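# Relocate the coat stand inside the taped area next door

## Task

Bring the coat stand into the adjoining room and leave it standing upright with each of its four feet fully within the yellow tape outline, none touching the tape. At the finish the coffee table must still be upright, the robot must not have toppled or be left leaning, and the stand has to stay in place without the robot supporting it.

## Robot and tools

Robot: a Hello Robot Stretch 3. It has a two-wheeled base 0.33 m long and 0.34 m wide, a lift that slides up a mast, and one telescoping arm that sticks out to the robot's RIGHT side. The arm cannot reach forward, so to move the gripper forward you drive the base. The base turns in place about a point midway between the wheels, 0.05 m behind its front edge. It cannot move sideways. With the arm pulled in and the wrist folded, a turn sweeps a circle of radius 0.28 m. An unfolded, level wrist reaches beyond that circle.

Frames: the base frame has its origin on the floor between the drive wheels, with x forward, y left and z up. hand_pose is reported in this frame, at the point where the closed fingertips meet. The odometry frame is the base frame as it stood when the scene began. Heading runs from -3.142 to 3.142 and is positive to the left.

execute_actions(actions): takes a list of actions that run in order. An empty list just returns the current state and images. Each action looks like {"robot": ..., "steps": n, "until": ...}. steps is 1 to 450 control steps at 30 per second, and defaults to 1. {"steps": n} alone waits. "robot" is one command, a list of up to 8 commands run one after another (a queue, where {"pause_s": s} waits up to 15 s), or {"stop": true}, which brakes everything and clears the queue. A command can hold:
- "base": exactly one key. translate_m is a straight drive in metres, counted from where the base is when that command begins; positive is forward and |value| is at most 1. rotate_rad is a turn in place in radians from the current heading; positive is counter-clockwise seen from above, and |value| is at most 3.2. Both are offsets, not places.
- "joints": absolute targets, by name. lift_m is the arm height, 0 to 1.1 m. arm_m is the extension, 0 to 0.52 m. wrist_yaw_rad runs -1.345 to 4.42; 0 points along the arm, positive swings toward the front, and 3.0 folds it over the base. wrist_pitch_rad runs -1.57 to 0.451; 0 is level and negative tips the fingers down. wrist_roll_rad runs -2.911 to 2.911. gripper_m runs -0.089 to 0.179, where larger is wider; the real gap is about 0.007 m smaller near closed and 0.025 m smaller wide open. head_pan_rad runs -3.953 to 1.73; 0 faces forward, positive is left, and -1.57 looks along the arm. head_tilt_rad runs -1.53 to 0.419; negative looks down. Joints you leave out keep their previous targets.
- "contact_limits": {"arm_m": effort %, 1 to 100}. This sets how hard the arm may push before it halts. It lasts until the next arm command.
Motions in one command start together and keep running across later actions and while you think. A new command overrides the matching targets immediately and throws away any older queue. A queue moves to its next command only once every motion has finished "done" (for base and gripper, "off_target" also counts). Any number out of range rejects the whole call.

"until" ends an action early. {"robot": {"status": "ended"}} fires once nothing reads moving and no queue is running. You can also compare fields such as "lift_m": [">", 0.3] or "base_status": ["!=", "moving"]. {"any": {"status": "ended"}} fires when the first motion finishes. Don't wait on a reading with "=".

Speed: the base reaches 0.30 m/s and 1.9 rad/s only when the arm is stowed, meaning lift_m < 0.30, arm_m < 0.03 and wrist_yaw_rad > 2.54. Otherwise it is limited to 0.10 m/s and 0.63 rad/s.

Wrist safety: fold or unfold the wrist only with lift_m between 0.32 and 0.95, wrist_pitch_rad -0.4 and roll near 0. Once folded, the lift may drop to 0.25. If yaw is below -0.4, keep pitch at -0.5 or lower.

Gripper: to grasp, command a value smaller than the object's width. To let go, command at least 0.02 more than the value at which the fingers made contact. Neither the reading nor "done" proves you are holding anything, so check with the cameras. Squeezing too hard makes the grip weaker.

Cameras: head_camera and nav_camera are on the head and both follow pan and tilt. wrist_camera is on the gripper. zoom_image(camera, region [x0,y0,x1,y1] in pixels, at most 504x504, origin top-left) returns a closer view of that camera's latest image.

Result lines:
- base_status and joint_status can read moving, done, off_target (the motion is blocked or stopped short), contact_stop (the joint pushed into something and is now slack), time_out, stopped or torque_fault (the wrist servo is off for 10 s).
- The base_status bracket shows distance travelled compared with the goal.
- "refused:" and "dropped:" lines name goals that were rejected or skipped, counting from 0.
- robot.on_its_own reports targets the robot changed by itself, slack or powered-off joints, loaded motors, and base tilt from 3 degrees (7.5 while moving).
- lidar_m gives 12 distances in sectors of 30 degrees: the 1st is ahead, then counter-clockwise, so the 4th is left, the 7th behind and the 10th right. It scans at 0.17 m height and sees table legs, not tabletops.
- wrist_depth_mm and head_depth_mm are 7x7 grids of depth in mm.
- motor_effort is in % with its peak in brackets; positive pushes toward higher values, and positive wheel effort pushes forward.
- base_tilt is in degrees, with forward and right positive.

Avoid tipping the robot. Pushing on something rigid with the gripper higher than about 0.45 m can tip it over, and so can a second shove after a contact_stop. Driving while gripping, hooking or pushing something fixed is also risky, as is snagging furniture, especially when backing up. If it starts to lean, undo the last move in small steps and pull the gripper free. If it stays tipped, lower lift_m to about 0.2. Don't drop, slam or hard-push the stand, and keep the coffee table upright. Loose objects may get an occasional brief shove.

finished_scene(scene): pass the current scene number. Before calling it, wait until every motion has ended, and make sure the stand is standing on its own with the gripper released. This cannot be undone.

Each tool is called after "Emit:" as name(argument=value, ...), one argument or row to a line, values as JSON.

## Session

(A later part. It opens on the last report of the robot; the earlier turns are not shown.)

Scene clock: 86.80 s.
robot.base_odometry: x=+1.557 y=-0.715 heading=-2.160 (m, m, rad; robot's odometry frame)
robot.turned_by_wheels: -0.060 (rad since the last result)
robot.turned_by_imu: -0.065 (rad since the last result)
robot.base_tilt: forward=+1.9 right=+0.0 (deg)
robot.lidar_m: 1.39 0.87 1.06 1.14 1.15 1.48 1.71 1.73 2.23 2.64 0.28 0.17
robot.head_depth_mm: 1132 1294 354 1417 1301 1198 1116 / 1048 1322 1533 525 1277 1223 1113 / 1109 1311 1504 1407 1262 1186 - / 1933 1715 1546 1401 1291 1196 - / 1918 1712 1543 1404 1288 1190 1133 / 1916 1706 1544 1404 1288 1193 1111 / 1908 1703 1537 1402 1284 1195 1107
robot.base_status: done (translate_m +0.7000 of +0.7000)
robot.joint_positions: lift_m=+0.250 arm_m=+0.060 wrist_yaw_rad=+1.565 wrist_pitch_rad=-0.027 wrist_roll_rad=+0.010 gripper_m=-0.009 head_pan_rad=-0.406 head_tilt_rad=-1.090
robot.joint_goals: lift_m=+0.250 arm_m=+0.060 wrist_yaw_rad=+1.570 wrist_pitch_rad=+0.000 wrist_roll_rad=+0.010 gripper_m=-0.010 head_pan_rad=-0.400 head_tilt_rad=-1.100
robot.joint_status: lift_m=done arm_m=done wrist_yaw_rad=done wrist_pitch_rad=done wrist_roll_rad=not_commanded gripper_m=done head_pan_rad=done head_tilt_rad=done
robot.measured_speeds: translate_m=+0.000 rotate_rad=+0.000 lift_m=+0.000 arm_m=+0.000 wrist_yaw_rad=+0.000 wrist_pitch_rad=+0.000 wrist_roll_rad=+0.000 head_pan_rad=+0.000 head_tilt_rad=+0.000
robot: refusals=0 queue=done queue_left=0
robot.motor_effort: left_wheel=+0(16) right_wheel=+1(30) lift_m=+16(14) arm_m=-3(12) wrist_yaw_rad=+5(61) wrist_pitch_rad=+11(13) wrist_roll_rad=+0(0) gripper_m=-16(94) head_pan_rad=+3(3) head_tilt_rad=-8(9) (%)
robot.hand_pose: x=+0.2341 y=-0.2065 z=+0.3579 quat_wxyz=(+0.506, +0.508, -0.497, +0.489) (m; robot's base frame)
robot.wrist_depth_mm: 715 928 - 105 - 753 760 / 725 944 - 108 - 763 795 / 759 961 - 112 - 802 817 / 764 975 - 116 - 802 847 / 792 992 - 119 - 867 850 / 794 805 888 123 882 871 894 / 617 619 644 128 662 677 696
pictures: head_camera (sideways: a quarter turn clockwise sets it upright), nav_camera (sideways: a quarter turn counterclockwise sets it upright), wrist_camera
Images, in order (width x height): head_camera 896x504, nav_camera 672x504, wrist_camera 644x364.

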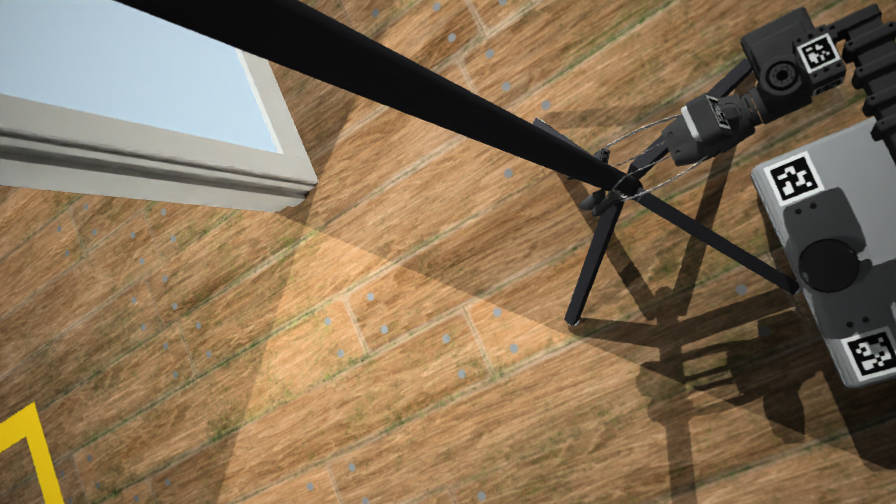

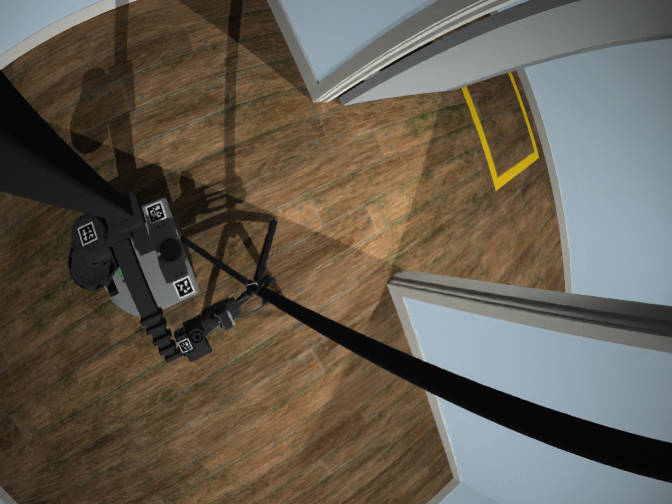

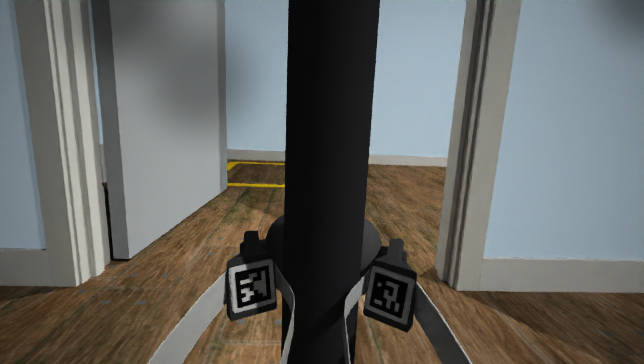

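Emit:
execute_actions(
  actions=[
    {"robot":[{"base":{"rotate_rad":0.05},"joints":{"head_pan_rad":0}},{"base":{"translate_m":1}},{"base":{"translate_m":0.6}}],"steps":450,"until":{"robot":{"status":"ended"}}},
    {"steps":250,"until":{"robot":{"status":"ended"}}},
  ],
)

Scene clock: 107.43 s.
robot.base_odometry: x=+0.735 y=-2.088 heading=-2.110 (m, m, rad; robot's odometry frame)
robot.turned_by_wheels: +0.050 (rad since the last result)
robot.turned_by_imu: +0.047 (rad since the last result)
robot.base_tilt: forward=+2.0 right=+0.0 (deg)
robot.lidar_m: 1.46 1.50 0.29 0.29 0.30 0.42 3.31 0.85 0.91 1.99 0.29 0.17
robot.head_depth_mm: 1520 1692 1562 1414 1292 1202 1121 / 1516 1698 1552 1414 1301 1159 1107 / 1504 1691 1553 1411 1294 1194 - / 1507 1692 1551 1404 1296 1192 - / 1497 1689 1541 1408 1287 1194 - / 1495 1684 1545 1405 1284 1190 1116 / 1491 1669 1535 1399 1285 966 990
robot.base_status: done (translate_m +0.6000 of +0.6000)
robot.joint_positions: lift_m=+0.250 arm_m=+0.060 wrist_yaw_rad=+1.516 wrist_pitch_rad=-0.027 wrist_roll_rad=+0.010 gripper_m=-0.009 head_pan_rad=-0.006 head_tilt_rad=-1.090
robot.joint_goals: lift_m=+0.250 arm_m=+0.060 wrist_yaw_rad=+1.527 wrist_pitch_rad=+0.000 wrist_roll_rad=+0.010 gripper_m=-0.010 head_pan_rad=+0.000 head_tilt_rad=-1.100
robot.joint_status: lift_m=done arm_m=done wrist_yaw_rad=done wrist_pitch_rad=done wrist_roll_rad=not_commanded gripper_m=done head_pan_rad=done head_tilt_rad=done
robot.measured_speeds: translate_m=+0.000 rotate_rad=+0.000 lift_m=+0.000 arm_m=+0.000 wrist_yaw_rad=+0.000 wrist_pitch_rad=+0.000 wrist_roll_rad=+0.000 head_pan_rad=+0.000 head_tilt_rad=+0.000
robot: refusals=0 queue=done queue_left=0
robot.on_its_own: wrist_yaw_rad is held at +1.527, not at your +1.570, by its stall guard, which is not easing now; wrist_yaw_rad is at rest, and its effort (+14) is outside its rest range (-12 to +12)
robot.motor_effort: left_wheel=-1(16) right_wheel=+1(28) lift_m=+16(16) arm_m=-2(3) wrist_yaw_rad=+14(45) wrist_pitch_rad=+11(14) wrist_roll_rad=+0(0) gripper_m=-16(18) head_pan_rad=+3(29) head_tilt_rad=-7(6) (%)
robot.hand_pose: x=+0.2337 y=-0.2192 z=+0.3580 quat_wxyz=(+0.518, +0.496, -0.509, +0.476) (m; robot's base frame)
robot.wrist_depth_mm: - - - 105 - - - / - - - 108 - - - / - - - 112 - - - / - - - 116 - - - / - - - 119 - - - / 813 832 888 122 911 900 916 / 625 633 640 128 651 690 691
pictures: head_camera (sideways: a quarter turn clockwise sets it upright), nav_camera (sideways: a quarter turn counterclockwise sets it upright), wrist_camera
Images, in order (width x height): head_camera 896x504, nav_camera 672x504, wrist_camera 644x364.

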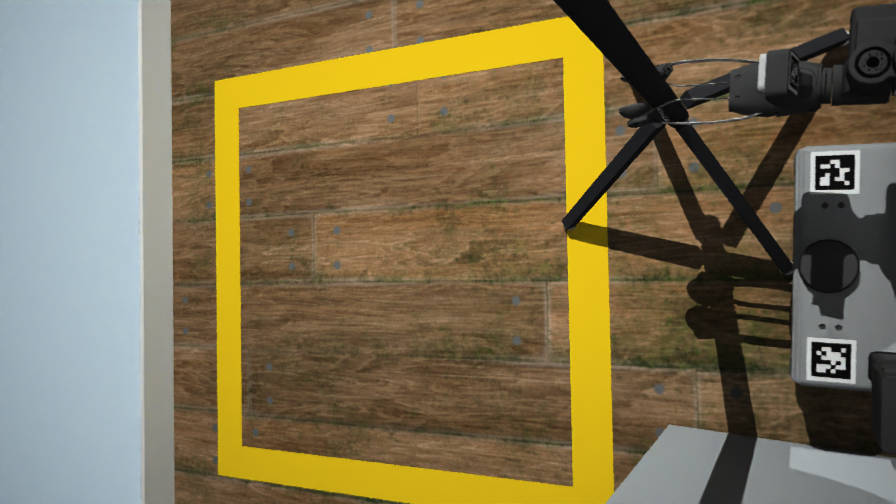

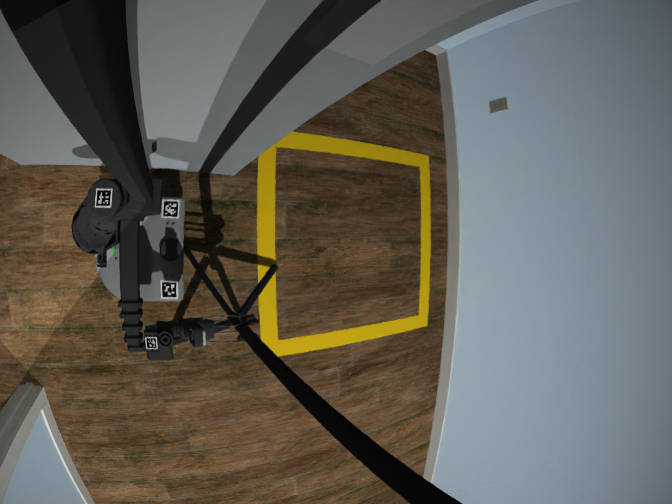

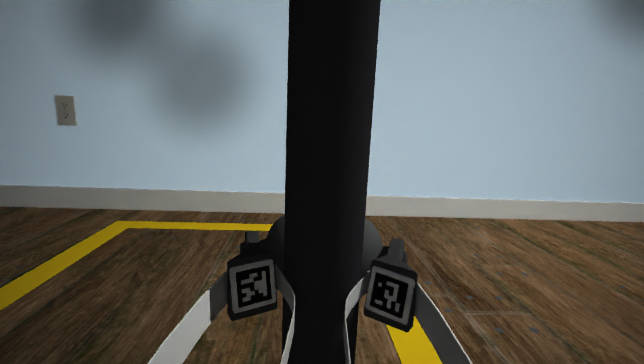

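Emit:
execute_actions(
  actions=[
    {"robot":[{"base":{"translate_m":0.3},"joints":{"head_pan_rad":-0.6,"head_tilt_rad":-1.3}},{"base":{"rotate_rad":0.4}},{"base":{"translate_m":0.3}},{"joints":{"gripper_m":0.13}},{"base":{"translate_m":-0.15}}],"steps":450,"until":{"robot":{"status":"ended"}}},
  ],
)

Scene clock: 123.13 s.
robot.base_odometry: x=+0.556 y=-2.522 heading=-1.711 (m, m, rad; robot's odometry frame)
robot.turned_by_wheels: +0.399 (rad since the last result)
robot.turned_by_imu: +0.387 (rad since the last result)
robot.base_tilt: forward=+1.2 right=+0.1 (deg)
robot.lidar_m: 1.00 1.21 1.17 1.17 0.42 0.58 1.27 1.39 2.00 1.76 0.32 0.31
robot.head_depth_mm: 1352 1445 1378 1305 1249 1179 1140 / 1314 1453 1371 1305 1250 1182 1133 / 1270 1439 1372 1301 1248 - - / 476 624 1346 1283 1250 - - / 1206 1412 1364 1303 1234 - - / 1169 1409 1374 1299 1236 1181 1131 / 1137 1400 1361 1297 1238 1177 1131
robot.base_status: moving (translate_m -0.1208 of -0.1500)
robot.joint_positions: lift_m=+0.250 arm_m=+0.060 wrist_yaw_rad=+1.473 wrist_pitch_rad=-0.022 wrist_roll_rad=+0.010 gripper_m=+0.130 head_pan_rad=-0.595 head_tilt_rad=-1.286
robot.joint_goals: lift_m=+0.250 arm_m=+0.060 wrist_yaw_rad=+1.475 wrist_pitch_rad=+0.000 wrist_roll_rad=+0.010 gripper_m=+0.130 head_pan_rad=-0.600 head_tilt_rad=-1.300
robot.joint_status: lift_m=done arm_m=done wrist_yaw_rad=done wrist_pitch_rad=done wrist_roll_rad=not_commanded gripper_m=done head_pan_rad=done head_tilt_rad=done
robot.measured_speeds: translate_m=-0.096 rotate_rad=+0.000 lift_m=+0.000 arm_m=+0.000 wrist_yaw_rad=+0.000 wrist_pitch_rad=+0.000 wrist_roll_rad=+0.000 head_pan_rad=+0.000 head_tilt_rad=+0.000
robot: refusals=0 queue=running queue_left=0
robot.on_its_own: wrist_yaw_rad is held at +1.475, not at your +1.570, by its stall guard, which is not easing now
robot.motor_effort: left_wheel=-2(14) right_wheel=+1(34) lift_m=+16(16) arm_m=-4(4) wrist_yaw_rad=+2(79) wrist_pitch_rad=+9(12) wrist_roll_rad=+0(0) gripper_m=+0(82) head_pan_rad=-3(36) head_tilt_rad=-9(33) (%)
robot.hand_pose: x=+0.2330 y=-0.2302 z=+0.3592 quat_wxyz=(+0.527, +0.483, -0.521, +0.466) (m; robot's base frame)
robot.wrist_depth_mm: - - 927 817 792 723 692 / - - 964 861 801 740 699 / - - 960 876 811 769 713 / - - - 879 855 796 734 / - - - 893 878 799 756 / 810 - 860 775 867 827 763 / 649 629 639 269 667 644 692
pictures: head_camera (sideways: a quarter turn clockwise sets it upright), nav_camera (sideways: a quarter turn counterclockwise sets it upright), wrist_camera
Images, in order (width x height): head_camera 896x504, nav_camera 672x504, wrist_camera 644x364.

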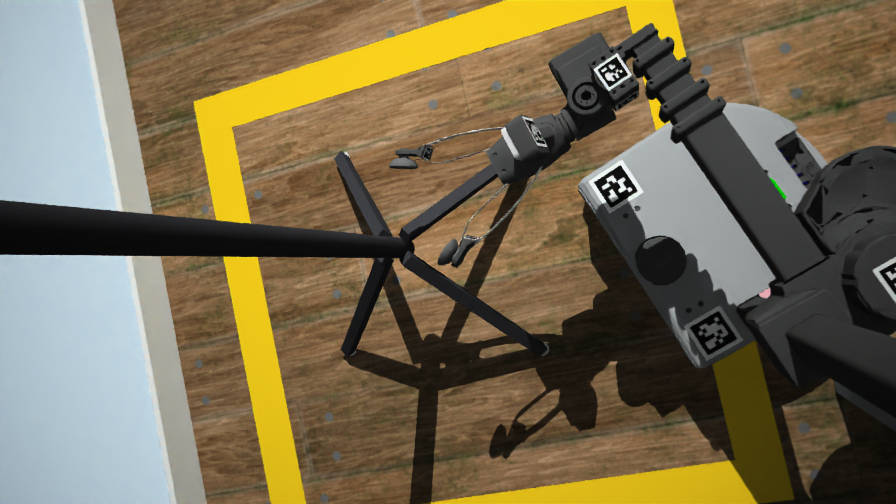

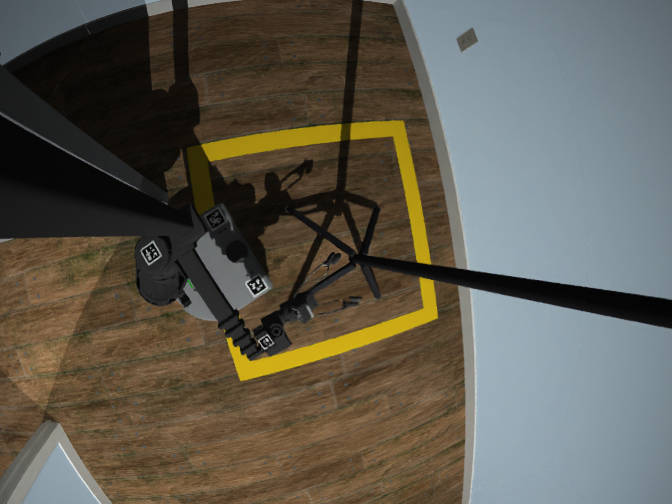

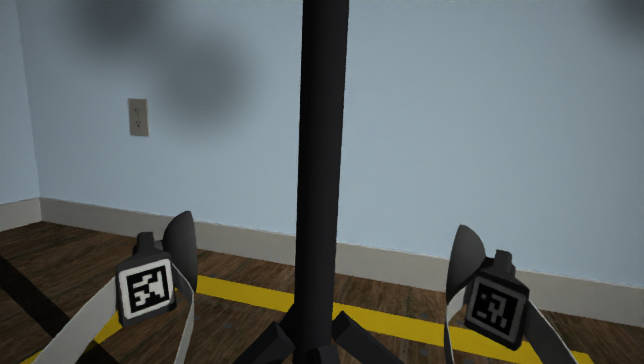

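Emit:
finished_scene(
  scene=1,
)

The scene is finished: the task was done.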